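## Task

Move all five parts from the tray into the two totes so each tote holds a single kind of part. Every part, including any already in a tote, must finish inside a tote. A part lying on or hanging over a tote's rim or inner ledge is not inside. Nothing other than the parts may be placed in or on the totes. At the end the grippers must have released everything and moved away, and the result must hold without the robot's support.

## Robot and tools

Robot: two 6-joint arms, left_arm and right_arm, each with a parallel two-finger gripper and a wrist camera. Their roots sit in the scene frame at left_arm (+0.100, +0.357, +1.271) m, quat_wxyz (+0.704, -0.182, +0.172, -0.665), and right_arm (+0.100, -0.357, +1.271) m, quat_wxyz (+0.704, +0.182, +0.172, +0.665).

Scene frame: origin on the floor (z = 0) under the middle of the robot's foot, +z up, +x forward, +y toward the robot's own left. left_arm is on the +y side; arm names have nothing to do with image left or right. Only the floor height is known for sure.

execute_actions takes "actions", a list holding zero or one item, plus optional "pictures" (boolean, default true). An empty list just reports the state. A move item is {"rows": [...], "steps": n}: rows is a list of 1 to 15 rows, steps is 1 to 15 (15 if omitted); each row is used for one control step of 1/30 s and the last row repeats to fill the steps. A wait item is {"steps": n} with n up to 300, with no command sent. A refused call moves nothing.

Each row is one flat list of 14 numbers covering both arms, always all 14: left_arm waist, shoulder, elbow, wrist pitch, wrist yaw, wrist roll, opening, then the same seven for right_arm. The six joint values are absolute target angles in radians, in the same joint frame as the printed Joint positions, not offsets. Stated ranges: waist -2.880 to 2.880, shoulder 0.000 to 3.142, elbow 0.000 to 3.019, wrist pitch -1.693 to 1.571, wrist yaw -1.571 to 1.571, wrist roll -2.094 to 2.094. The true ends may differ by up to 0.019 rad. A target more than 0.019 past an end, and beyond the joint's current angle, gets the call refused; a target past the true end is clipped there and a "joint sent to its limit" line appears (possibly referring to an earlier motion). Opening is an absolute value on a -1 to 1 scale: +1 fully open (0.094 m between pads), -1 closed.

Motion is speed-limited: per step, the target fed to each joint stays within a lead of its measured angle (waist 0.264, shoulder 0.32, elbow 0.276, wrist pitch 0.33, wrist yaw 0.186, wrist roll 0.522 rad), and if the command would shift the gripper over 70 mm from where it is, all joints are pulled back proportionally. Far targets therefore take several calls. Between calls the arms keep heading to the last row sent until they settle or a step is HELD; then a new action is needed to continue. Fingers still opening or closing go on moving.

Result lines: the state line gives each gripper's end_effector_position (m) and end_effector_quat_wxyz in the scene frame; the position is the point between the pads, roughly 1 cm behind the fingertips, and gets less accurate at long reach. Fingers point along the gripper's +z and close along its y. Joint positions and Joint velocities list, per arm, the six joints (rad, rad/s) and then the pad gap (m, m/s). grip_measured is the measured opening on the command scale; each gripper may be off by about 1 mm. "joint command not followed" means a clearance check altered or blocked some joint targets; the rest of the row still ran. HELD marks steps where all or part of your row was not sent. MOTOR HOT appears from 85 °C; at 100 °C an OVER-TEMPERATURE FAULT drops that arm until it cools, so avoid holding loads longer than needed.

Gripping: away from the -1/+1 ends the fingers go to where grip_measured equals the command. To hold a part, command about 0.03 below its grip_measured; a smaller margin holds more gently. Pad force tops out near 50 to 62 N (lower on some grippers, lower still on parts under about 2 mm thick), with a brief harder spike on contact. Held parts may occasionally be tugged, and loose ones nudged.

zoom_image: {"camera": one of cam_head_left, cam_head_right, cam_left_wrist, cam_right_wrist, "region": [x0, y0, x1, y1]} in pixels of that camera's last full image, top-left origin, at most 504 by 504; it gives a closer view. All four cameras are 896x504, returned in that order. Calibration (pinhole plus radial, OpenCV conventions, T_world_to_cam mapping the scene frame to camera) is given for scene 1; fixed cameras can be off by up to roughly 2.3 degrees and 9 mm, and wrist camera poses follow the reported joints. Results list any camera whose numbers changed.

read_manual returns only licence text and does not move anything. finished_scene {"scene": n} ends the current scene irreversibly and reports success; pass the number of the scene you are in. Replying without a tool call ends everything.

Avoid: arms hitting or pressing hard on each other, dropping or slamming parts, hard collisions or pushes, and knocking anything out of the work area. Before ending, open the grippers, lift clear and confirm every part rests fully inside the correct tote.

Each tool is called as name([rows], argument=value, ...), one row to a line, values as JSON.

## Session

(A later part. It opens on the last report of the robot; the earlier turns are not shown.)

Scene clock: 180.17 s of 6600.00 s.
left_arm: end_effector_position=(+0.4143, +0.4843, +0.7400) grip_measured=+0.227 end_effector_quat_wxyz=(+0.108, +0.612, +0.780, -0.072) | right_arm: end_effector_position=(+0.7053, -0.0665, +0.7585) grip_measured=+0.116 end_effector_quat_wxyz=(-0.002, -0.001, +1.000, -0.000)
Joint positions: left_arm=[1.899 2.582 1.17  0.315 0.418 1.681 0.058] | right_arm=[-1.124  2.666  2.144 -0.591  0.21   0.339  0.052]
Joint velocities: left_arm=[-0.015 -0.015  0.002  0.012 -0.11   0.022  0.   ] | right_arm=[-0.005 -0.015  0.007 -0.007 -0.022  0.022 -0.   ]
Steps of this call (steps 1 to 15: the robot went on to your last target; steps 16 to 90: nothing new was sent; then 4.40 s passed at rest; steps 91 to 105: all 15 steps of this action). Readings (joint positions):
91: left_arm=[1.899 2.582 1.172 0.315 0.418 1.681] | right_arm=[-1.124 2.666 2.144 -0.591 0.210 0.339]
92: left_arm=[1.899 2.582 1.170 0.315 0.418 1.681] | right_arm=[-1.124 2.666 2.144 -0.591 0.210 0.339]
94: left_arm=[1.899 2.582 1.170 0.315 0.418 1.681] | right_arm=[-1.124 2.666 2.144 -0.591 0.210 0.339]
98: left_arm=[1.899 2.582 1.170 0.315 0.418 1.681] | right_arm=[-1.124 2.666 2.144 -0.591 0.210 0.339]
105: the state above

execute_actions([
  {"rows":[[1.9,2.55,1.16,0.31,0.42,1.68,0.18,-1.13,2.635,2.15,-0.585,0.21,0.33,0.07],[1.905,2.53,1.14,0.305,0.42,1.68,0.18,-1.135,2.625,2.145,-0.58,0.208,0.325,0.07],[1.91,2.505,1.12,0.3,0.42,1.68,0.18,-1.14,2.62,2.14,-0.575,0.205,0.32,0.07],[1.915,2.48,1.10,0.295,0.42,1.68,0.18,-1.147,2.615,2.13,-0.57,0.202,0.315,0.07],[1.92,2.455,1.08,0.29,0.42,1.68,0.18,-1.154,2.61,2.12,-0.565,0.199,0.31,0.07],[1.925,2.43,1.06,0.285,0.42,1.68,0.18,-1.161,2.605,2.11,-0.56,0.196,0.305,0.07],[1.93,2.405,1.04,0.28,0.42,1.65,0.18,-1.168,2.60,2.10,-0.555,0.193,0.30,0.07],[1.93,2.38,1.02,0.27,0.42,1.6,0.18,-1.175,2.595,2.09,-0.55,0.19,0.295,0.07],[1.93,2.35,1.0,0.26,0.42,1.55,0.18,-1.182,2.59,2.08,-0.545,0.187,0.29,0.07],[1.93,2.32,0.98,0.25,0.41,1.5,0.18,-1.189,2.585,2.07,-0.54,0.184,0.285,0.07],[1.92,2.29,0.97,0.24,0.4,1.45,0.18,-1.196,2.58,2.06,-0.535,0.181,0.28,0.07],[1.91,2.26,0.96,0.23,0.39,1.4,0.18,-1.203,2.575,2.05,-0.53,0.178,0.27,0.07],[1.90,2.23,0.95,0.22,0.38,1.35,0.18,-1.21,2.572,2.04,-0.52,0.175,0.26,0.07],[1.89,2.20,0.95,0.21,0.37,1.3,0.18,-1.215,2.57,2.03,-0.515,0.173,0.255,0.07],[1.88,2.17,0.95,0.2,0.36,1.25,0.18,-1.215,2.57,2.025,-0.51,0.172,0.25,0.07]],"steps":15},
], pictures=false)

execute_actions([
  {"rows":[[1.86,2.15,0.96,0.19,0.33,1.17,0.18,-1.215,2.57,2.025,-0.51,0.172,0.25,0.07],[1.84,2.13,0.97,0.18,0.30,1.09,0.18,-1.215,2.57,2.025,-0.51,0.172,0.25,0.07],[1.82,2.11,0.98,0.17,0.27,1.0,0.18,-1.215,2.57,2.025,-0.51,0.172,0.25,0.07],[1.79,2.09,1.0,0.16,0.24,0.9,0.18,-1.215,2.57,2.025,-0.51,0.172,0.25,0.07],[1.76,2.07,1.02,0.15,0.21,0.8,0.18,-1.215,2.57,2.025,-0.51,0.172,0.25,0.07],[1.73,2.06,1.04,0.14,0.18,0.7,0.18,-1.215,2.57,2.025,-0.51,0.172,0.25,0.07],[1.70,2.06,1.07,0.12,0.15,0.6,0.18,-1.215,2.57,2.025,-0.51,0.172,0.25,0.07],[1.67,2.06,1.10,0.10,0.12,0.5,0.18,-1.215,2.57,2.025,-0.51,0.172,0.25,0.07],[1.64,2.06,1.13,0.08,0.09,0.4,0.18,-1.215,2.57,2.025,-0.51,0.172,0.25,0.07],[1.61,2.06,1.16,0.06,0.06,0.3,0.18,-1.215,2.57,2.025,-0.51,0.172,0.25,0.07],[1.58,2.06,1.19,0.04,0.03,0.2,0.18,-1.215,2.57,2.025,-0.51,0.172,0.25,0.07],[1.55,2.06,1.22,0.02,0.0,0.1,0.18,-1.215,2.57,2.025,-0.51,0.172,0.25,0.07],[1.52,2.06,1.25,0.0,-0.04,0.0,0.18,-1.215,2.57,2.025,-0.51,0.172,0.25,0.07],[1.49,2.06,1.28,-0.02,-0.08,-0.1,0.18,-1.215,2.57,2.025,-0.51,0.172,0.25,0.07],[1.456,2.07,1.31,-0.04,-0.114,-0.228,0.18,-1.215,2.57,2.025,-0.51,0.172,0.25,0.07]],"steps":15},
], pictures=false)

execute_actions([
  {"steps":20},
])

Scene clock: 207.93 s of 6600.00 s.
left_arm: end_effector_position=(+0.4498, +0.4915, +0.8472) grip_measured=+0.226 end_effector_quat_wxyz=(+0.085, +0.518, +0.849, -0.062) | right_arm: end_effector_position=(+0.7167, -0.1117, +0.7701) grip_measured=+0.116 end_effector_quat_wxyz=(+0.002, +0.003, +1.000, +0.004)
Joint positions: left_arm=[1.906 2.267 0.959 0.228 0.371 1.447 0.058] | right_arm=[-1.183  2.595  2.042 -0.538  0.177  0.289  0.052]
Joint velocities: left_arm=[-0.073 -0.933 -0.149 -0.305 -0.315 -1.223  0.001] | right_arm=[-0.298 -0.142 -0.227  0.164 -0.007 -0.212  0.001]
Steps of this call (steps 1 to 15: the robot went on to your last target; steps 16 to 90: nothing new was sent; then 24.27 s passed at rest; steps 91 to 105: all 15 steps of this action). Readings (joint positions):
91: left_arm=[1.899 2.582 1.170 0.315 0.418 1.681] | right_arm=[-1.124 2.665 2.144 -0.591 0.210 0.339]
92: left_arm=[1.899 2.581 1.169 0.315 0.418 1.681] | right_arm=[-1.124 2.665 2.144 -0.591 0.210 0.339]
94: left_arm=[1.899 2.570 1.156 0.313 0.418 1.681] | right_arm=[-1.124 2.661 2.140 -0.590 0.208 0.337]
98: left_arm=[1.902 2.487 1.074 0.294 0.418 1.670] | right_arm=[-1.131 2.639 2.107 -0.576 0.195 0.325]
105: the state above

Scene clock: 208.43 s of 6600.00 s.
left_arm: end_effector_position=(+0.6633, +0.4051, +0.8962) grip_measured=+0.226 end_effector_quat_wxyz=(+0.101, +0.214, +0.970, +0.056) | right_arm: end_effector_position=(+0.7214, -0.1423, +0.7656) grip_measured=+0.116 end_effector_quat_wxyz=(+0.002, +0.008, +1.000, -0.004)
Joint positions: left_arm=[ 1.583  2.095  1.21   0.046 -0.043  0.508  0.058] | right_arm=[-1.222  2.589  2.026 -0.527  0.175  0.265  0.052]
Joint velocities: left_arm=[-0.894 -0.015  0.647 -0.549 -0.872 -1.663 -0.001] | right_arm=[-0.015 -0.005 -0.007  0.017 -0.037 -0.066 -0.   ]
Steps of this call (steps 1 to 15: all 15 steps of this action). Readings (joint positions):
1: left_arm=[1.903 2.236 0.956 0.218 0.353 1.400] | right_arm=[-1.193 2.591 2.036 -0.533 0.177 0.284]
2: left_arm=[1.896 2.209 0.957 0.208 0.325 1.346] | right_arm=[-1.201 2.589 2.032 -0.531 0.177 0.280]
4: left_arm=[1.873 2.159 0.969 0.191 0.268 1.222] | right_arm=[-1.214 2.589 2.030 -0.528 0.177 0.275]
8: left_arm=[1.786 2.102 1.035 0.156 0.163 0.957] | right_arm=[-1.222 2.589 2.027 -0.527 0.177 0.269]
15: the state above

Scene clock: 209.10 s of 6600.00 s.
left_arm: end_effector_position=(+0.7082, +0.3276, +0.9087) grip_measured=+0.226 end_effector_quat_wxyz=(-0.128, +0.088, -0.988, -0.011) | right_arm: end_effector_position=(+0.7214, -0.1423, +0.7656) grip_measured=+0.116 end_effector_quat_wxyz=(+0.002, +0.007, +1.000, -0.004)
Joint positions: left_arm=[ 1.453  2.094  1.309 -0.03  -0.111 -0.202  0.058] | right_arm=[-1.222  2.589  2.026 -0.527  0.175  0.264  0.052]
Joint velocities: left_arm=[-0.015 -0.024  0.002  0.007  0.022 -0.007 -0.001] | right_arm=[-0.015  0.005  0.002 -0.002 -0.022  0.007  0.001]
Steps of this call (steps 1 to 20: the robot went on to your last target). Readings (joint positions):
1: left_arm=[1.554 2.095 1.233 0.028 -0.071 0.439] | right_arm=[-1.222 2.589 2.026 -0.527 0.175 0.265]
2: left_arm=[1.525 2.095 1.255 0.011 -0.092 0.355] | right_arm=[-1.222 2.589 2.026 -0.527 0.175 0.265]
4: left_arm=[1.474 2.095 1.291 -0.011 -0.106 0.169] | right_arm=[-1.222 2.589 2.026 -0.527 0.175 0.264]
8: left_arm=[1.419 2.094 1.312 -0.020 -0.106 -0.056] | right_arm=[-1.222 2.589 2.026 -0.527 0.175 0.264]
20: the state above
camera_calibration (this result's frames):
cam_left_wrist: T_world_to_cam=[[0.17339, -0.984853, 0.00028261, 0.20206], [-0.919423, -0.161768, 0.358459, 0.385824], [-0.352983, -0.062413, -0.933546, 1.24405], [0, 0, 0, 1]] pos_world=[0.758831, 0.339058, 1.02302]
cam_right_wrist: T_world_to_cam=[[-0.00910913, -0.999943, 0.00553682, -0.137244], [-0.815568, 0.0106331, 0.578564, 0.15197], [-0.57859, 0.000754558, -0.815618, 1.16509], [0, 0, 0, 1]] pos_world=[0.796803, -0.139732, 0.863107]

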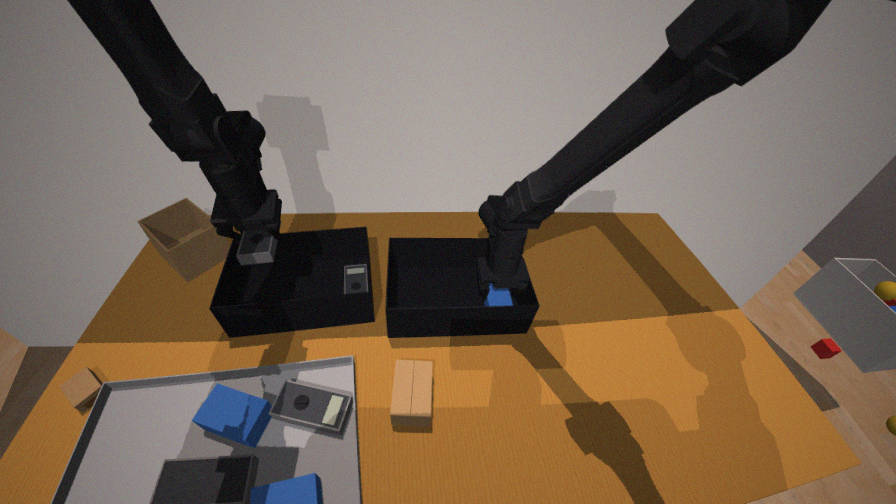

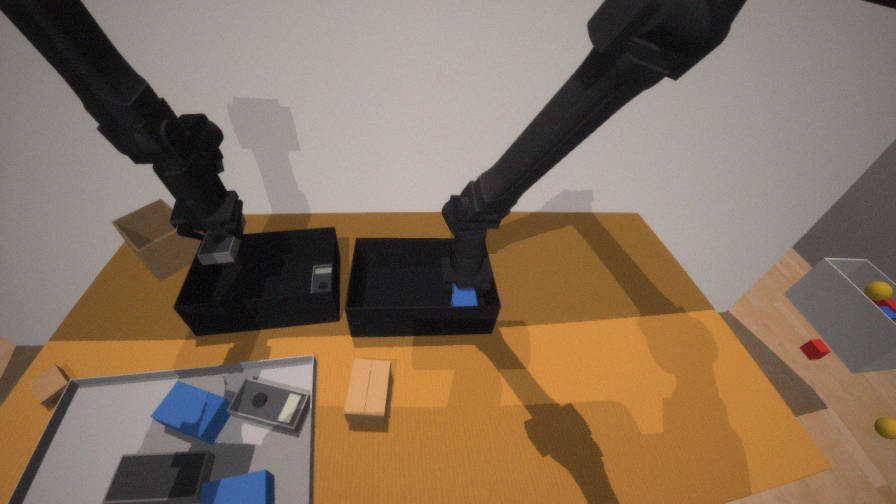

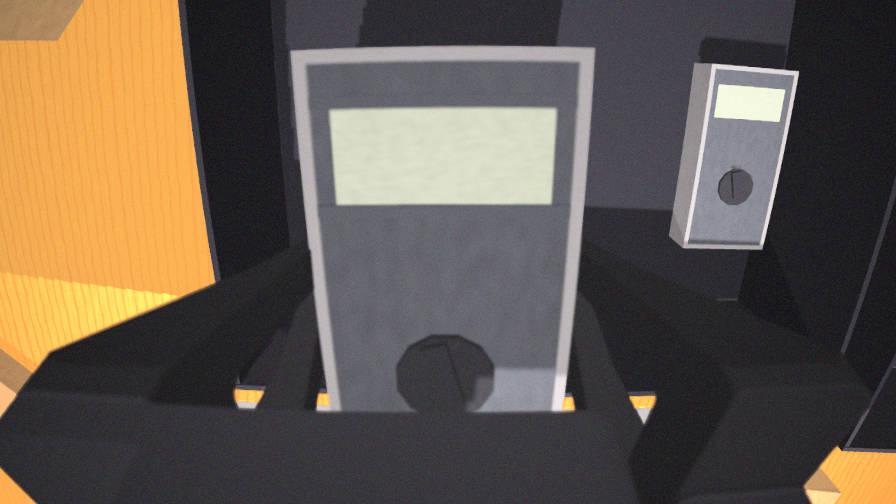

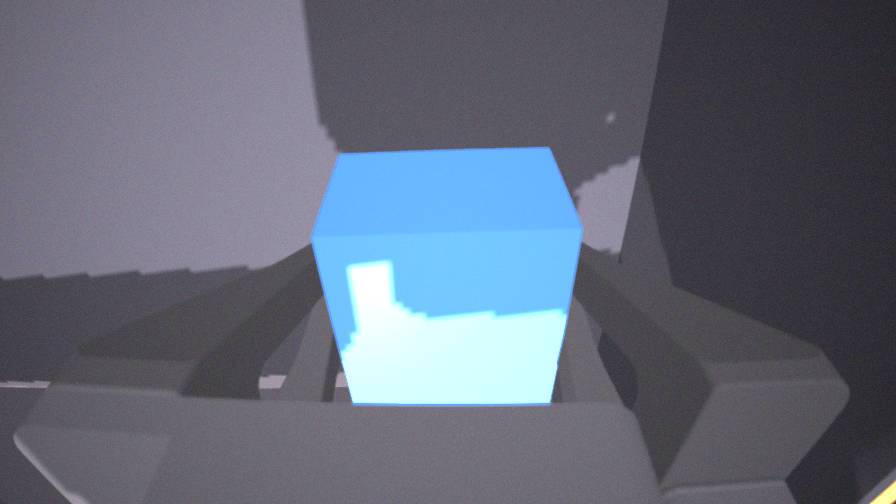

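execute_actions([
  {"rows":[[1.47,2.11,1.31,-0.03,-0.105,-0.19,0.18,-1.215,2.61,2.03,-0.527,0.175,0.264,0.07],[1.48,2.12,1.315,-0.025,-0.10,-0.18,0.18,-1.215,2.615,2.03,-0.527,0.175,0.264,0.07],[1.49,2.125,1.32,-0.02,-0.095,-0.17,0.18,-1.215,2.62,2.03,-0.527,0.175,0.264,0.07],[1.50,2.135,1.325,-0.015,-0.09,-0.16,0.18,-1.215,2.62,2.03,-0.527,0.175,0.264,0.07],[1.51,2.145,1.33,-0.01,-0.085,-0.15,0.18,-1.215,2.62,2.03,-0.527,0.175,0.264,0.07],[1.52,2.16,1.34,-0.005,-0.08,-0.15,0.18,-1.215,2.62,2.03,-0.527,0.175,0.264,0.07],[1.525,2.175,1.35,0,-0.075,-0.15,0.18,-1.215,2.62,2.03,-0.527,0.175,0.264,0.07],[1.525,2.19,1.36,0.003,-0.07,-0.15,0.18,-1.215,2.62,2.03,-0.527,0.175,0.264,0.07],[1.525,2.205,1.372,0.006,-0.068,-0.15,0.18,-1.215,2.62,2.03,-0.527,0.175,0.264,0.07],[1.525,2.22,1.384,0.009,-0.068,-0.15,0.18,-1.215,2.62,2.03,-0.527,0.175,0.264,0.12],[1.525,2.24,1.40,0.012,-0.068,-0.15,0.18,-1.215,2.61,2.03,-0.527,0.175,0.264,0.18],[1.525,2.26,1.415,0.016,-0.068,-0.15,0.18,-1.215,2.6,2.03,-0.527,0.175,0.264,0.25],[1.525,2.28,1.43,0.02,-0.068,-0.15,0.18,-1.215,2.6,2.03,-0.527,0.175,0.264,0.3],[1.525,2.30,1.445,0.024,-0.068,-0.15,0.18,-1.215,2.6,2.03,-0.527,0.175,0.264,0.3],[1.525,2.32,1.46,0.028,-0.068,-0.15,0.18,-1.215,2.58,2.03,-0.527,0.175,0.264,0.3]],"steps":15},
], pictures=false)

execute_actions([
  {"rows":[[1.525,2.34,1.476,0.032,-0.068,-0.15,0.18,-1.21,2.56,2.02,-0.53,0.175,0.264,0.3],[1.525,2.36,1.492,0.036,-0.068,-0.15,0.18,-1.21,2.54,2.0,-0.535,0.175,0.264,0.3],[1.525,2.38,1.508,0.04,-0.068,-0.15,0.18,-1.205,2.52,1.98,-0.54,0.175,0.264,0.3],[1.525,2.40,1.525,0.044,-0.068,-0.15,0.18,-1.2,2.495,1.96,-0.54,0.175,0.27,0.3],[1.525,2.415,1.54,0.048,-0.068,-0.15,0.18,-1.2,2.47,1.935,-0.545,0.175,0.27,0.3],[1.525,2.43,1.555,0.051,-0.068,-0.15,0.18,-1.195,2.445,1.91,-0.545,0.178,0.27,0.3],[1.525,2.445,1.57,0.054,-0.068,-0.15,0.18,-1.195,2.42,1.885,-0.55,0.178,0.27,0.3],[1.525,2.455,1.582,0.057,-0.068,-0.15,0.18,-1.19,2.395,1.86,-0.55,0.178,0.27,0.3],[1.525,2.465,1.594,0.06,-0.068,-0.15,0.18,-1.19,2.37,1.835,-0.555,0.18,0.27,0.3],[1.525,2.472,1.604,0.062,-0.068,-0.15,0.18,-1.19,2.345,1.81,-0.555,0.18,0.27,0.3],[1.525,2.478,1.612,0.064,-0.068,-0.15,0.18,-1.19,2.32,1.785,-0.56,0.18,0.27,0.3],[1.525,2.483,1.62,0.064,-0.068,-0.15,0.18,-1.19,2.295,1.76,-0.56,0.18,0.27,0.3],[1.525,2.486,1.625,0.064,-0.068,-0.15,0.18,-1.19,2.27,1.74,-0.56,0.18,0.27,0.3],[1.525,2.486,1.625,0.064,-0.068,-0.15,0.18,-1.19,2.25,1.72,-0.56,0.18,0.27,0.3],[1.525,2.486,1.625,0.064,-0.068,-0.15,0.18,-1.19,2.23,1.70,-0.56,0.18,0.27,0.3]],"steps":15},
], pictures=false)

execute_actions([
  {"steps":8},
])

Scene clock: 235.13 s of 6600.00 s.
left_arm: end_effector_position=(+0.6905, +0.3737, +0.8333) grip_measured=+0.226 end_effector_quat_wxyz=(-0.107, +0.100, -0.989, -0.019) | right_arm: end_effector_position=(+0.7176, -0.1427, +0.7621) grip_measured=+0.295 end_effector_quat_wxyz=(-0.001, +0.006, +1.000, -0.005)
Joint positions: left_arm=[ 1.53   2.269  1.413  0.002 -0.073 -0.169  0.058] | right_arm=[-1.222  2.595  2.026 -0.527  0.175  0.264  0.061]
Joint velocities: left_arm=[0.015 0.65  0.422 0.115 0.066 0.022 0.001] | right_arm=[ 0.005 -0.005  0.002 -0.007 -0.007 -0.022  0.003]
Steps of this call (steps 1 to 30: the robot went on to your last target; steps 31 to 90: nothing new was sent; then 22.53 s passed at rest; steps 91 to 105: all 15 steps of this action). Readings (joint positions):
91: left_arm=[1.453 2.094 1.309 -0.030 -0.110 -0.211] | right_arm=[-1.222 2.589 2.026 -0.527 0.175 0.264]
92: left_arm=[1.454 2.095 1.309 -0.030 -0.106 -0.209] | right_arm=[-1.222 2.589 2.026 -0.527 0.175 0.264]
94: left_arm=[1.459 2.099 1.309 -0.030 -0.096 -0.199] | right_arm=[-1.222 2.589 2.026 -0.527 0.175 0.264]
98: left_arm=[1.487 2.133 1.322 -0.021 -0.077 -0.179] | right_arm=[-1.222 2.592 2.026 -0.527 0.175 0.264]
105: the state above

Scene clock: 235.63 s of 6600.00 s.
left_arm: end_effector_position=(+0.6824, +0.3708, +0.7459) grip_measured=+0.226 end_effector_quat_wxyz=(-0.107, +0.097, -0.989, -0.017) | right_arm: end_effector_position=(+0.7109, -0.1483, +0.8755) grip_measured=+0.297 end_effector_quat_wxyz=(-0.009, -0.004, +1.000, -0.003)
Joint positions: left_arm=[ 1.53   2.49   1.594  0.043 -0.069 -0.165  0.058] | right_arm=[-1.201  2.301  1.733 -0.546  0.176  0.264  0.061]
Joint velocities: left_arm=[-0.015  0.024  0.071  0.037  0.007  0.007 -0.001] | right_arm=[ 0.044 -0.884 -0.496 -0.022 -0.051  0.022 -0.   ]
Steps of this call (steps 1 to 15: all 15 steps of this action). Readings (joint positions):
1: left_arm=[1.530 2.291 1.428 0.006 -0.073 -0.168] | right_arm=[-1.222 2.594 2.026 -0.527 0.175 0.264]
2: left_arm=[1.530 2.312 1.443 0.010 -0.072 -0.168] | right_arm=[-1.222 2.592 2.021 -0.527 0.175 0.264]
4: left_arm=[1.530 2.355 1.474 0.018 -0.071 -0.167] | right_arm=[-1.221 2.574 1.992 -0.527 0.174 0.264]
8: left_arm=[1.530 2.431 1.534 0.031 -0.071 -0.166] | right_arm=[-1.214 2.500 1.895 -0.533 0.174 0.264]
15: the state above

Scene clock: 235.90 s of 6600.00 s.
left_arm: end_effector_position=(+0.6912, +0.3710, +0.7475) grip_measured=+0.226 end_effector_quat_wxyz=(-0.116, +0.098, -0.988, -0.016) | right_arm: end_effector_position=(+0.7467, -0.1484, +0.9300) grip_measured=+0.297 end_effector_quat_wxyz=(+0.028, +0.003, +1.000, +0.007)
Joint positions: left_arm=[ 1.53   2.491  1.606  0.047 -0.069 -0.165  0.058] | right_arm=[-1.201  2.197  1.707 -0.547  0.177  0.264  0.061]
Joint velocities: left_arm=[-0.015 -0.005  0.017  0.002  0.007  0.007  0.   ] | right_arm=[-0.015  0.005  0.012  0.002 -0.037  0.007 -0.   ]
Steps of this call (steps 1 to 8: the robot went on to your last target). Readings (joint positions):
1: left_arm=[1.530 2.491 1.596 0.043 -0.069 -0.165] | right_arm=[-1.201 2.273 1.718 -0.546 0.177 0.264]
2: left_arm=[1.530 2.491 1.598 0.044 -0.069 -0.165] | right_arm=[-1.201 2.251 1.710 -0.547 0.177 0.264]
4: left_arm=[1.530 2.491 1.603 0.045 -0.069 -0.165] | right_arm=[-1.201 2.219 1.707 -0.547 0.177 0.264]
8: the state above
camera_calibration (this result's frames):
cam_left_wrist: T_world_to_cam=[[0.193565, -0.981044, -0.00927157, 0.239653], [-0.906331, -0.182426, 0.381161, 0.416641], [-0.375627, -0.0653764, -0.924462, 1.10027], [0, 0, 0, 1]] pos_world=[0.744517, 0.383047, 0.860572]
cam_right_wrist: T_world_to_cam=[[0.000125641, -0.999882, -0.0153859, -0.131452], [-0.844221, -0.00835282, 0.535931, 0.135803], [-0.535996, 0.0129217, -0.844122, 1.31032], [0, 0, 0, 1]] pos_world=[0.816988, -0.147234, 1.03126]

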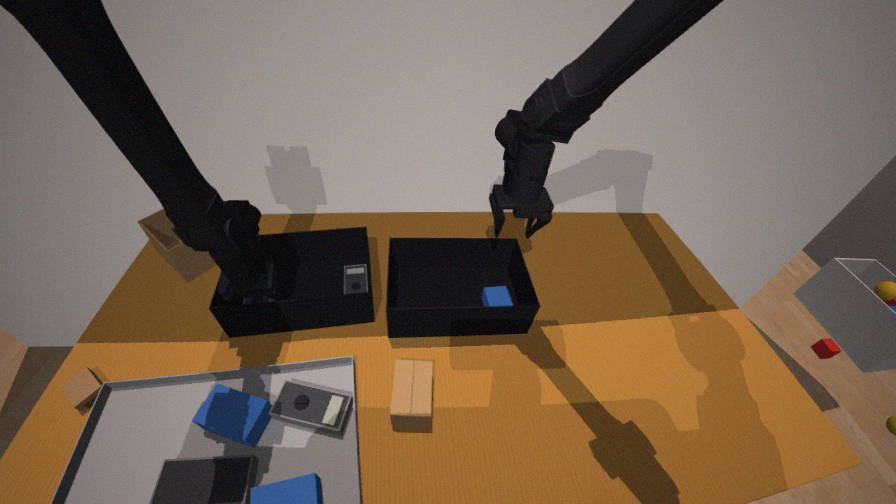

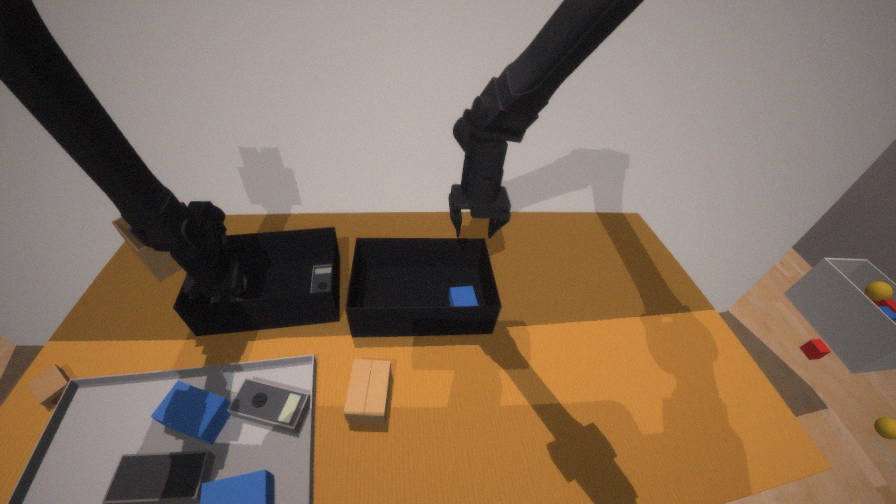

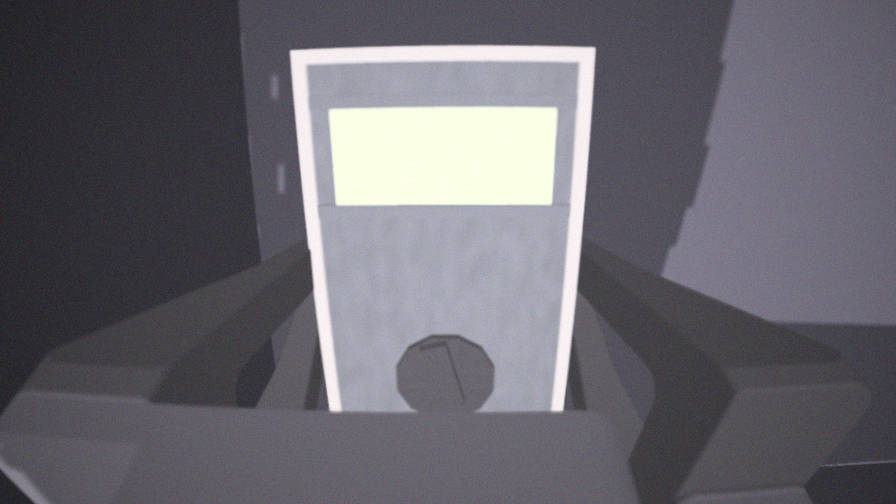

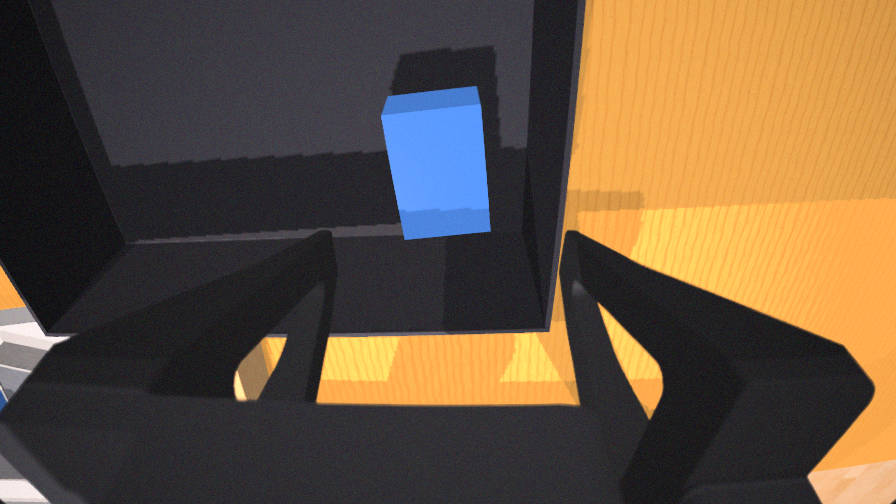

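execute_actions([
  {"rows":[[1.525,2.51,1.635,0.06,-0.068,-0.165,0.18,-1.23,2.18,1.67,-0.54,0.17,0.26,0.3],[1.525,2.52,1.645,0.06,-0.068,-0.165,0.18,-1.26,2.16,1.64,-0.53,0.17,0.26,0.3],[1.525,2.525,1.645,0.06,-0.068,-0.165,0.18,-1.30,2.14,1.60,-0.51,0.17,0.26,0.3],[1.525,2.525,1.645,0.06,-0.068,-0.165,0.18,-1.34,2.12,1.56,-0.49,0.17,0.26,0.3],[1.525,2.525,1.645,0.06,-0.068,-0.165,0.18,-1.38,2.10,1.52,-0.47,0.17,0.26,0.3],[1.525,2.525,1.645,0.06,-0.068,-0.165,0.18,-1.42,2.08,1.48,-0.45,0.17,0.26,0.3],[1.525,2.525,1.645,0.06,-0.068,-0.165,0.18,-1.46,2.06,1.44,-0.43,0.17,0.26,0.3],[1.525,2.52,1.645,0.06,-0.068,-0.165,0.18,-1.50,2.04,1.40,-0.41,0.17,0.26,0.3],[1.525,2.51,1.64,0.06,-0.068,-0.165,0.24,-1.54,2.02,1.36,-0.39,0.17,0.26,0.3],[1.525,2.51,1.64,0.06,-0.068,-0.165,0.3,-1.58,2.0,1.32,-0.37,0.17,0.26,0.3],[1.525,2.51,1.64,0.06,-0.068,-0.165,0.36,-1.62,1.98,1.28,-0.35,0.17,0.26,0.3],[1.525,2.50,1.64,0.06,-0.068,-0.165,0.36,-1.65,1.96,1.24,-0.33,0.17,0.26,0.3],[1.52,2.48,1.63,0.05,-0.068,-0.165,0.36,-1.68,1.94,1.2,-0.3,0.17,0.26,0.3],[1.52,2.46,1.62,0.045,-0.068,-0.165,0.36,-1.7,1.92,1.17,-0.3,0.17,0.26,0.3],[1.52,2.44,1.605,0.04,-0.068,-0.165,0.36,-1.7,1.9,1.15,-0.3,0.17,0.26,0.3]],"steps":15},
], pictures=false)

execute_actions([
  {"rows":[[1.52,2.415,1.585,0.035,-0.068,-0.165,0.36,-1.7,1.9,1.15,-0.3,0.17,0.26,0.3],[1.52,2.39,1.565,0.03,-0.068,-0.165,0.36,-1.7,1.9,1.15,-0.3,0.17,0.26,0.3],[1.515,2.36,1.54,0.02,-0.068,-0.165,0.36,-1.7,1.9,1.15,-0.3,0.17,0.26,0.3],[1.515,2.33,1.515,0.015,-0.068,-0.165,0.36,-1.7,1.9,1.15,-0.3,0.17,0.26,0.3],[1.515,2.30,1.49,0.01,-0.068,-0.165,0.36,-1.7,1.9,1.15,-0.3,0.17,0.26,0.3],[1.515,2.27,1.465,0.0,-0.068,-0.165,0.36,-1.7,1.9,1.15,-0.3,0.17,0.26,0.3],[1.515,2.24,1.44,0.0,-0.068,-0.165,0.36,-1.7,1.9,1.15,-0.3,0.17,0.26,0.3],[1.515,2.21,1.415,0.0,-0.068,-0.165,0.36,-1.7,1.9,1.15,-0.3,0.17,0.26,0.3],[1.515,2.18,1.39,0.0,-0.068,-0.165,0.36,-1.7,1.9,1.15,-0.3,0.17,0.26,0.3],[1.515,2.15,1.36,0.01,-0.068,-0.1,0.36,-1.7,1.9,1.15,-0.3,0.17,0.26,0.3],[1.515,2.12,1.33,0.02,-0.068,-0.05,0.36,-1.7,1.9,1.15,-0.3,0.17,0.26,0.3],[1.515,2.09,1.30,0.04,-0.068,0,0.36,-1.7,1.9,1.15,-0.3,0.17,0.26,0.3],[1.515,2.07,1.26,0.06,-0.068,0.1,0.36,-1.7,1.9,1.15,-0.3,0.17,0.26,0.3],[1.515,2.06,1.22,0.09,-0.05,0.2,0.36,-1.7,1.9,1.15,-0.3,0.17,0.26,0.3],[1.515,2.06,1.18,0.12,-0.03,0.3,0.36,-1.7,1.9,1.15,-0.3,0.17,0.26,0.3]],"steps":15},
], pictures=false)

execute_actions([
  {"rows":[[1.52,2.06,1.14,0.15,-0.01,0.4,0.5,-1.7,1.9,1.15,-0.3,0.17,0.26,0.3],[1.525,2.06,1.10,0.18,0.01,0.5,0.6,-1.7,1.9,1.15,-0.3,0.17,0.26,0.3],[1.53,2.07,1.06,0.21,0.03,0.6,0.7,-1.7,1.9,1.15,-0.3,0.17,0.26,0.3],[1.535,2.08,1.02,0.24,0.05,0.7,0.8,-1.7,1.9,1.15,-0.3,0.17,0.26,0.3],[1.54,2.09,0.98,0.27,0.07,0.8,0.9,-1.7,1.9,1.15,-0.3,0.17,0.26,0.3],[1.545,2.11,0.94,0.30,0.09,0.9,1,-1.7,1.9,1.15,-0.3,0.17,0.26,0.3],[1.55,2.13,0.90,0.33,0.11,1.0,1,-1.7,1.9,1.15,-0.3,0.17,0.26,0.3],[1.555,2.15,0.87,0.36,0.13,1.1,1,-1.7,1.9,1.15,-0.3,0.17,0.26,0.3],[1.56,2.17,0.84,0.39,0.15,1.2,1,-1.7,1.9,1.15,-0.3,0.17,0.26,0.3],[1.565,2.19,0.81,0.42,0.17,1.3,1,-1.7,1.9,1.15,-0.3,0.17,0.26,0.3],[1.57,2.22,0.79,0.45,0.19,1.35,1,-1.7,1.9,1.15,-0.3,0.17,0.26,0.3],[1.575,2.25,0.77,0.48,0.21,1.4,1,-1.7,1.9,1.15,-0.3,0.17,0.26,0.3],[1.58,2.28,0.75,0.51,0.23,1.45,1,-1.7,1.9,1.15,-0.3,0.17,0.26,0.3],[1.59,2.31,0.74,0.54,0.25,1.5,1,-1.7,1.9,1.15,-0.3,0.17,0.26,0.3],[1.6,2.34,0.73,0.57,0.27,1.52,1,-1.7,1.9,1.15,-0.3,0.17,0.26,0.3]],"steps":15},
], pictures=false)

execute_actions([
  {"rows":[[1.6,2.37,0.72,0.6,0.274,1.52,1,-1.7,1.9,1.15,-0.3,0.17,0.26,0.3],[1.6,2.395,0.72,0.625,0.274,1.52,1,-1.7,1.9,1.15,-0.3,0.17,0.26,0.3],[1.6,2.42,0.72,0.65,0.274,1.52,1,-1.7,1.9,1.15,-0.3,0.17,0.26,0.3],[1.6,2.44,0.72,0.67,0.274,1.52,1,-1.7,1.9,1.15,-0.3,0.17,0.26,0.3],[1.6,2.455,0.72,0.69,0.274,1.52,1,-1.7,1.9,1.15,-0.3,0.17,0.26,0.3],[1.6,2.47,0.72,0.705,0.274,1.52,1,-1.7,1.9,1.15,-0.3,0.17,0.26,0.3],[1.6,2.48,0.72,0.72,0.274,1.52,1,-1.7,1.9,1.15,-0.3,0.17,0.26,0.3]],"steps":15},
])

Scene clock: 274.93 s of 6600.00 s.
left_arm: end_effector_position=(+0.6934, +0.3705, +0.7423) grip_measured=+0.357 end_effector_quat_wxyz=(-0.118, +0.098, -0.988, -0.015) | right_arm: end_effector_position=(+0.6494, -0.3713, +0.9202) grip_measured=+0.297 end_effector_quat_wxyz=(-0.024, +0.125, +0.989, -0.071)
Joint positions: left_arm=[ 1.529  2.505  1.625  0.048 -0.068 -0.165  0.064] | right_arm=[-1.498  2.062  1.34  -0.411  0.17   0.264  0.061]
Joint velocities: left_arm=[ 0.005 -0.103 -0.085 -0.012 -0.007 -0.095  0.001] | right_arm=[-1.011 -0.444 -0.93   0.447 -0.022 -0.037 -0.001]
Steps of this call (steps 1 to 30: the robot went on to your last target; steps 31 to 90: nothing new was sent; then 35.53 s passed at rest; steps 91 to 105: all 15 steps of this action). Readings (joint positions):
91: left_arm=[1.530 2.491 1.607 0.047 -0.069 -0.165] | right_arm=[-1.202 2.207 1.698 -0.547 0.176 0.264]
92: left_arm=[1.530 2.492 1.610 0.047 -0.069 -0.165] | right_arm=[-1.204 2.202 1.687 -0.545 0.173 0.264]
94: left_arm=[1.530 2.500 1.621 0.047 -0.069 -0.165] | right_arm=[-1.218 2.180 1.638 -0.530 0.170 0.264]
98: left_arm=[1.530 2.508 1.627 0.048 -0.069 -0.165] | right_arm=[-1.290 2.140 1.538 -0.501 0.170 0.264]
105: the state above

Scene clock: 275.43 s of 6600.00 s.
left_arm: end_effector_position=(+0.6932, +0.3679, +0.8971) grip_measured=+0.357 end_effector_quat_wxyz=(-0.138, +0.006, -0.990, -0.016) | right_arm: end_effector_position=(+0.6055, -0.5029, +0.9752) grip_measured=+0.297 end_effector_quat_wxyz=(+0.003, +0.221, +0.968, -0.121)
Joint positions: left_arm=[ 1.526  2.109  1.261  0.059 -0.048  0.016  0.064] | right_arm=[-1.715  1.903  1.144 -0.314  0.173  0.264  0.061]
Joint velocities: left_arm=[-0.015 -1.07  -1.038  0.759  0.447  1.81   0.001] | right_arm=[ 0.161  0.005  0.002 -0.007 -0.037  0.037  0.001]
Steps of this call (steps 1 to 15: all 15 steps of this action). Readings (joint positions):
1: left_arm=[1.529 2.499 1.616 0.048 -0.068 -0.165] | right_arm=[-1.533 2.047 1.305 -0.396 0.170 0.264]
2: left_arm=[1.528 2.488 1.601 0.047 -0.068 -0.165] | right_arm=[-1.568 2.029 1.271 -0.382 0.170 0.264]
4: left_arm=[1.527 2.452 1.557 0.037 -0.068 -0.165] | right_arm=[-1.639 1.988 1.202 -0.351 0.170 0.264]
8: left_arm=[1.526 2.351 1.462 0.016 -0.068 -0.165] | right_arm=[-1.740 1.924 1.141 -0.332 0.173 0.264]
15: the state above

Scene clock: 275.93 s of 6600.00 s.
left_arm: end_effector_position=(+0.4678, +0.3257, +0.8715) grip_measured=+1.000 end_effector_quat_wxyz=(+0.105, +0.429, +0.894, -0.077) | right_arm: end_effector_position=(+0.6070, -0.4965, +0.9746) grip_measured=+0.297 end_effector_quat_wxyz=(+0.004, +0.216, +0.969, -0.118)
Joint positions: left_arm=[1.542 2.194 0.822 0.423 0.22  0.915 0.094] | right_arm=[-1.704  1.903  1.144 -0.314  0.172  0.264  0.061]
Joint velocities: left_arm=[ 0.181  0.952 -0.564  0.93   0.593  1.722  0.   ] | right_arm=[-0.005 -0.005 -0.002  0.012 -0.022 -0.037 -0.   ]
Steps of this call (steps 1 to 15: all 15 steps of this action). Readings (joint positions):
1: left_arm=[1.526 2.076 1.225 0.086 -0.030 0.084] | right_arm=[-1.710 1.903 1.144 -0.314 0.172 0.264]
2: left_arm=[1.526 2.051 1.190 0.115 -0.011 0.158] | right_arm=[-1.707 1.903 1.144 -0.314 0.172 0.264]
4: left_arm=[1.526 2.024 1.124 0.176 0.026 0.311] | right_arm=[-1.704 1.903 1.144 -0.314 0.172 0.264]
8: left_arm=[1.526 2.042 1.004 0.253 0.086 0.546] | right_arm=[-1.704 1.903 1.144 -0.314 0.172 0.264]
15: the state above

Scene clock: 276.43 s of 6600.00 s.
left_arm: end_effector_position=(+0.3193, +0.3332, +0.8258) grip_measured=+1.000 end_effector_quat_wxyz=(+0.089, +0.638, +0.759, -0.093) | right_arm: end_effector_position=(+0.6070, -0.4965, +0.9746) grip_measured=+0.297 end_effector_quat_wxyz=(+0.004, +0.216, +0.969, -0.118)
Joint positions: left_arm=[1.595 2.507 0.733 0.704 0.27  1.479 0.094] | right_arm=[-1.704  1.903  1.144 -0.314  0.172  0.264  0.061]
Joint velocities: left_arm=[-0.005 -0.044 -0.007  0.046  0.037  0.139  0.   ] | right_arm=[ 0.015  0.005 -0.012 -0.007 -0.007  0.007  0.   ]
Steps of this call (steps 1 to 15: all 15 steps of this action). Readings (joint positions):
1: left_arm=[1.548 2.227 0.804 0.455 0.238 0.976] | right_arm=[-1.704 1.903 1.144 -0.314 0.172 0.264]
2: left_arm=[1.555 2.264 0.788 0.490 0.251 1.045] | right_arm=[-1.704 1.903 1.144 -0.314 0.172 0.264]
4: left_arm=[1.571 2.346 0.764 0.570 0.266 1.192] | right_arm=[-1.704 1.903 1.144 -0.314 0.172 0.264]
8: left_arm=[1.594 2.487 0.743 0.671 0.268 1.378] | right_arm=[-1.704 1.903 1.144 -0.314 0.172 0.264]
15: the state above
camera_calibration (this result's frames):
cam_left_wrist: T_world_to_cam=[[-0.98609, -0.163798, 0.028231, 0.348581], [-0.1429, 0.922212, 0.35931, -0.550948], [-0.0848891, 0.350278, -0.932791, 0.806008], [0, 0, 0, 1]] pos_world=[0.333423, 0.282862, 0.939957]
cam_right_wrist: T_world_to_cam=[[-0.415422, -0.881276, 0.225337, -0.402312], [-0.713827, 0.469383, 0.519741, 0.164861], [-0.563804, 0.0550601, -0.824071, 1.29584], [0, 0, 0, 1]] pos_world=[0.681155, -0.50328, 1.07284]

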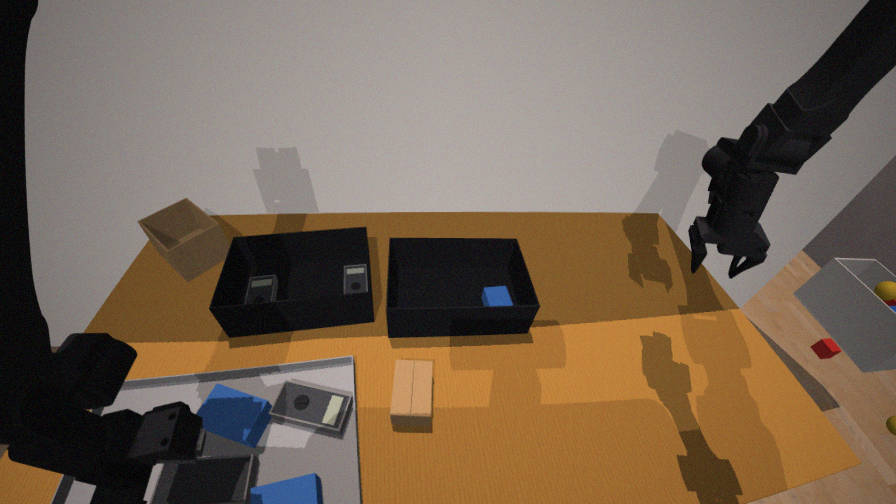

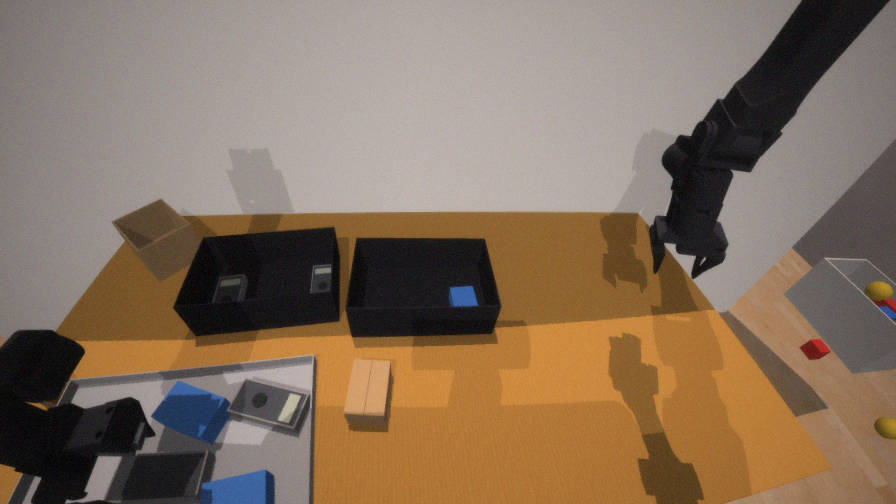

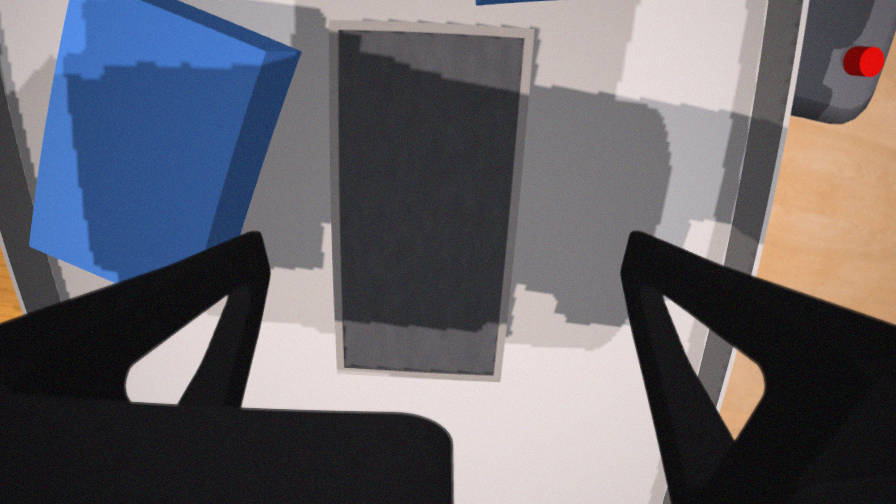

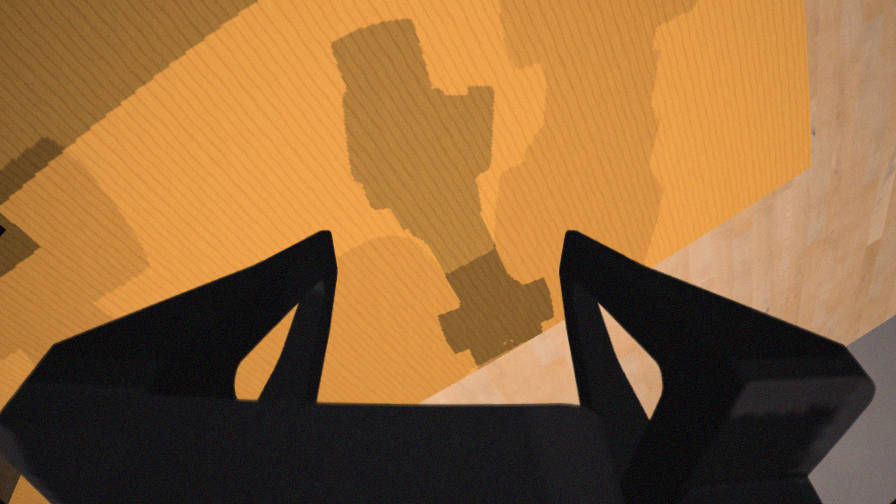

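execute_actions([
  {"rows":[[1.61,2.53,0.75,0.70,0.278,1.55,1,-1.7,1.9,1.15,-0.3,0.17,0.26,0.3],[1.61,2.54,0.765,0.695,0.278,1.55,1,-1.7,1.9,1.15,-0.3,0.17,0.26,0.3],[1.61,2.55,0.78,0.69,0.278,1.55,1,-1.7,1.9,1.15,-0.3,0.17,0.26,0.3],[1.61,2.56,0.795,0.69,0.278,1.55,1,-1.7,1.9,1.15,-0.3,0.17,0.26,0.3],[1.61,2.57,0.81,0.685,0.278,1.55,1,-1.7,1.9,1.15,-0.3,0.17,0.26,0.3],[1.61,2.58,0.825,0.68,0.278,1.55,1,-1.7,1.9,1.15,-0.3,0.17,0.26,0.3],[1.61,2.59,0.84,0.68,0.278,1.55,1,-1.7,1.9,1.15,-0.3,0.17,0.26,0.3],[1.61,2.60,0.855,0.675,0.278,1.55,1,-1.7,1.9,1.15,-0.3,0.17,0.26,0.3],[1.61,2.61,0.865,0.67,0.278,1.55,1,-1.7,1.9,1.15,-0.3,0.17,0.26,0.3],[1.61,2.617,0.875,0.67,0.278,1.55,1,-1.7,1.9,1.15,-0.3,0.17,0.26,0.3],[1.61,2.622,0.883,0.67,0.278,1.55,1,-1.7,1.9,1.15,-0.3,0.17,0.26,0.3]],"steps":15},
], pictures=false)

execute_actions([
  {"steps":5},
])

Scene clock: 286.80 s of 6600.00 s.
left_arm: end_effector_position=(+0.3352, +0.3346, +0.7747) grip_measured=+1.000 end_effector_quat_wxyz=(+0.102, +0.660, +0.740, -0.083) | right_arm: end_effector_position=(+0.6070, -0.4965, +0.9746) grip_measured=+0.297 end_effector_quat_wxyz=(+0.004, +0.216, +0.969, -0.118)
Joint positions: left_arm=[1.596 2.611 0.884 0.682 0.275 1.533 0.094] | right_arm=[-1.704  1.903  1.144 -0.314  0.172  0.264  0.061]
Joint velocities: left_arm=[-0.015  0.024  0.007 -0.027 -0.007  0.037  0.   ] | right_arm=[-0.005 -0.005 -0.002 -0.012 -0.022 -0.007 -0.002]
Steps of this call (steps 1 to 30: the robot went on to your last target; steps 31 to 90: nothing new was sent; then 6.87 s passed at rest; steps 91 to 105: all 15 steps of this action). Readings (joint positions):
91: left_arm=[1.595 2.505 0.734 0.706 0.272 1.509] | right_arm=[-1.704 1.903 1.144 -0.314 0.172 0.264]
92: left_arm=[1.595 2.507 0.739 0.706 0.274 1.513] | right_arm=[-1.704 1.903 1.144 -0.314 0.172 0.264]
94: left_arm=[1.595 2.521 0.761 0.704 0.275 1.521] | right_arm=[-1.704 1.903 1.144 -0.314 0.172 0.264]
98: left_arm=[1.595 2.565 0.828 0.694 0.275 1.529] | right_arm=[-1.704 1.903 1.144 -0.314 0.172 0.264]
105: the state above

Scene clock: 286.97 s of 6600.00 s.
left_arm: end_effector_position=(+0.3344, +0.3347, +0.7745) grip_measured=+1.000 end_effector_quat_wxyz=(+0.101, +0.660, +0.740, -0.084) | right_arm: end_effector_position=(+0.6070, -0.4965, +0.9746) grip_measured=+0.297 end_effector_quat_wxyz=(+0.004, +0.216, +0.969, -0.118)
Joint positions: left_arm=[1.596 2.612 0.884 0.681 0.275 1.534 0.094] | right_arm=[-1.704  1.903  1.144 -0.314  0.172  0.264  0.061]
Joint velocities: left_arm=[-0.005 -0.005 -0.007  0.002  0.022  0.007  0.   ] | right_arm=[ 0.005 -0.015  0.002 -0.012  0.051 -0.037 -0.001]
Steps of this call (steps 1 to 5: the robot went on to your last target). Readings (joint positions):
1: left_arm=[1.596 2.612 0.884 0.681 0.275 1.533] | right_arm=[-1.704 1.903 1.144 -0.314 0.172 0.264]
2: left_arm=[1.596 2.612 0.884 0.681 0.275 1.533] | right_arm=[-1.704 1.903 1.144 -0.314 0.172 0.264]
4: left_arm=[1.596 2.612 0.884 0.681 0.275 1.534] | right_arm=[-1.704 1.903 1.144 -0.314 0.172 0.264]
5: the state above
camera_calibration (this result's frames):
cam_left_wrist: T_world_to_cam=[[-0.993678, -0.111914, -0.00890234, 0.379119], [-0.107804, 0.929022, 0.353973, -0.541688], [-0.0313442, 0.352695, -0.935213, 0.742132], [0, 0, 0, 1]] pos_world=[0.341588, 0.283923, 0.88917]
cam_right_wrist: T_world_to_cam=[[-0.415422, -0.881276, 0.225337, -0.402312], [-0.713827, 0.469383, 0.519741, 0.164861], [-0.563804, 0.0550601, -0.824071, 1.29584], [0, 0, 0, 1]] pos_world=[0.681155, -0.50328, 1.07284]

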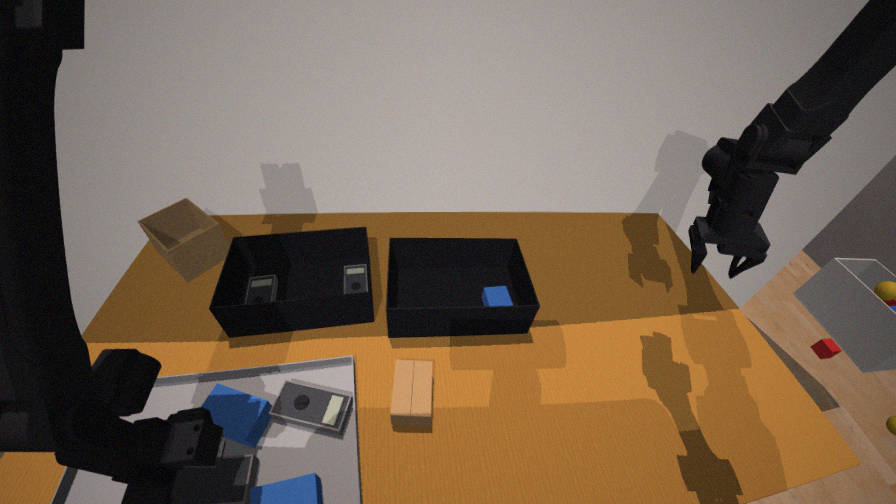

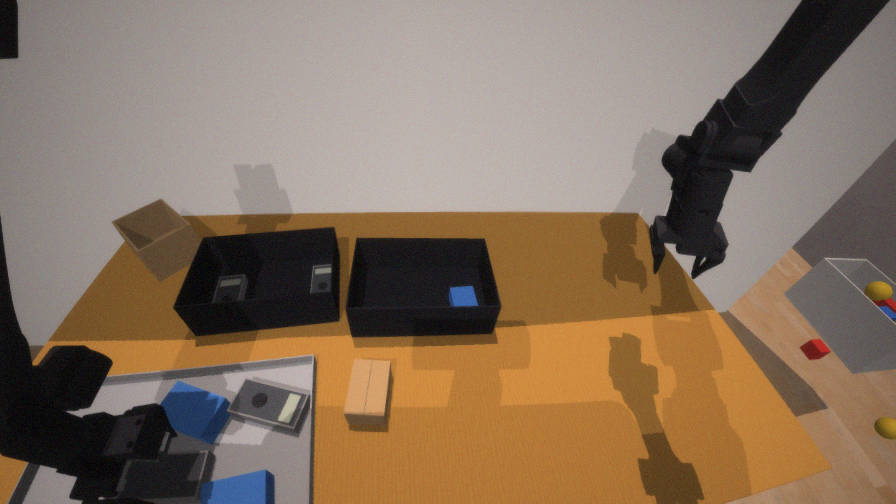

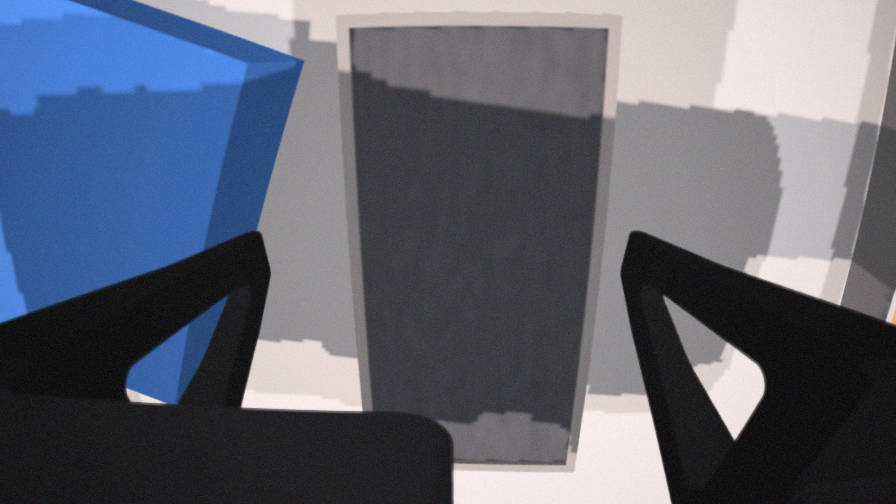

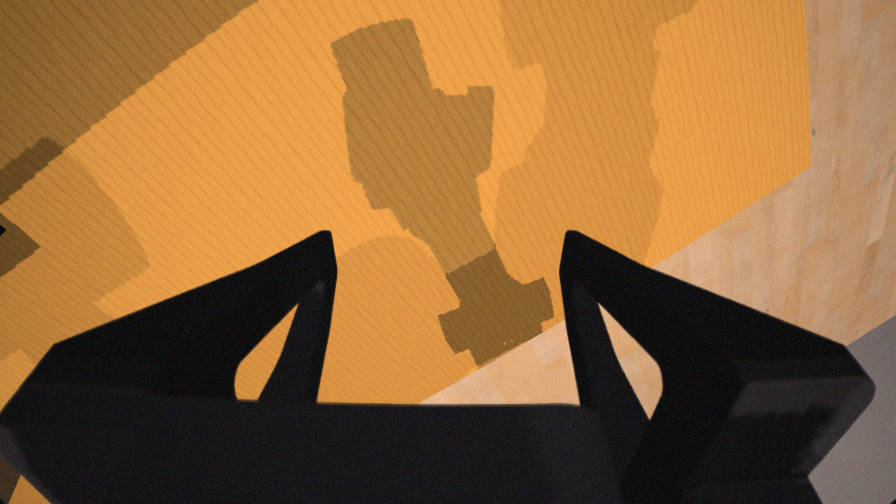

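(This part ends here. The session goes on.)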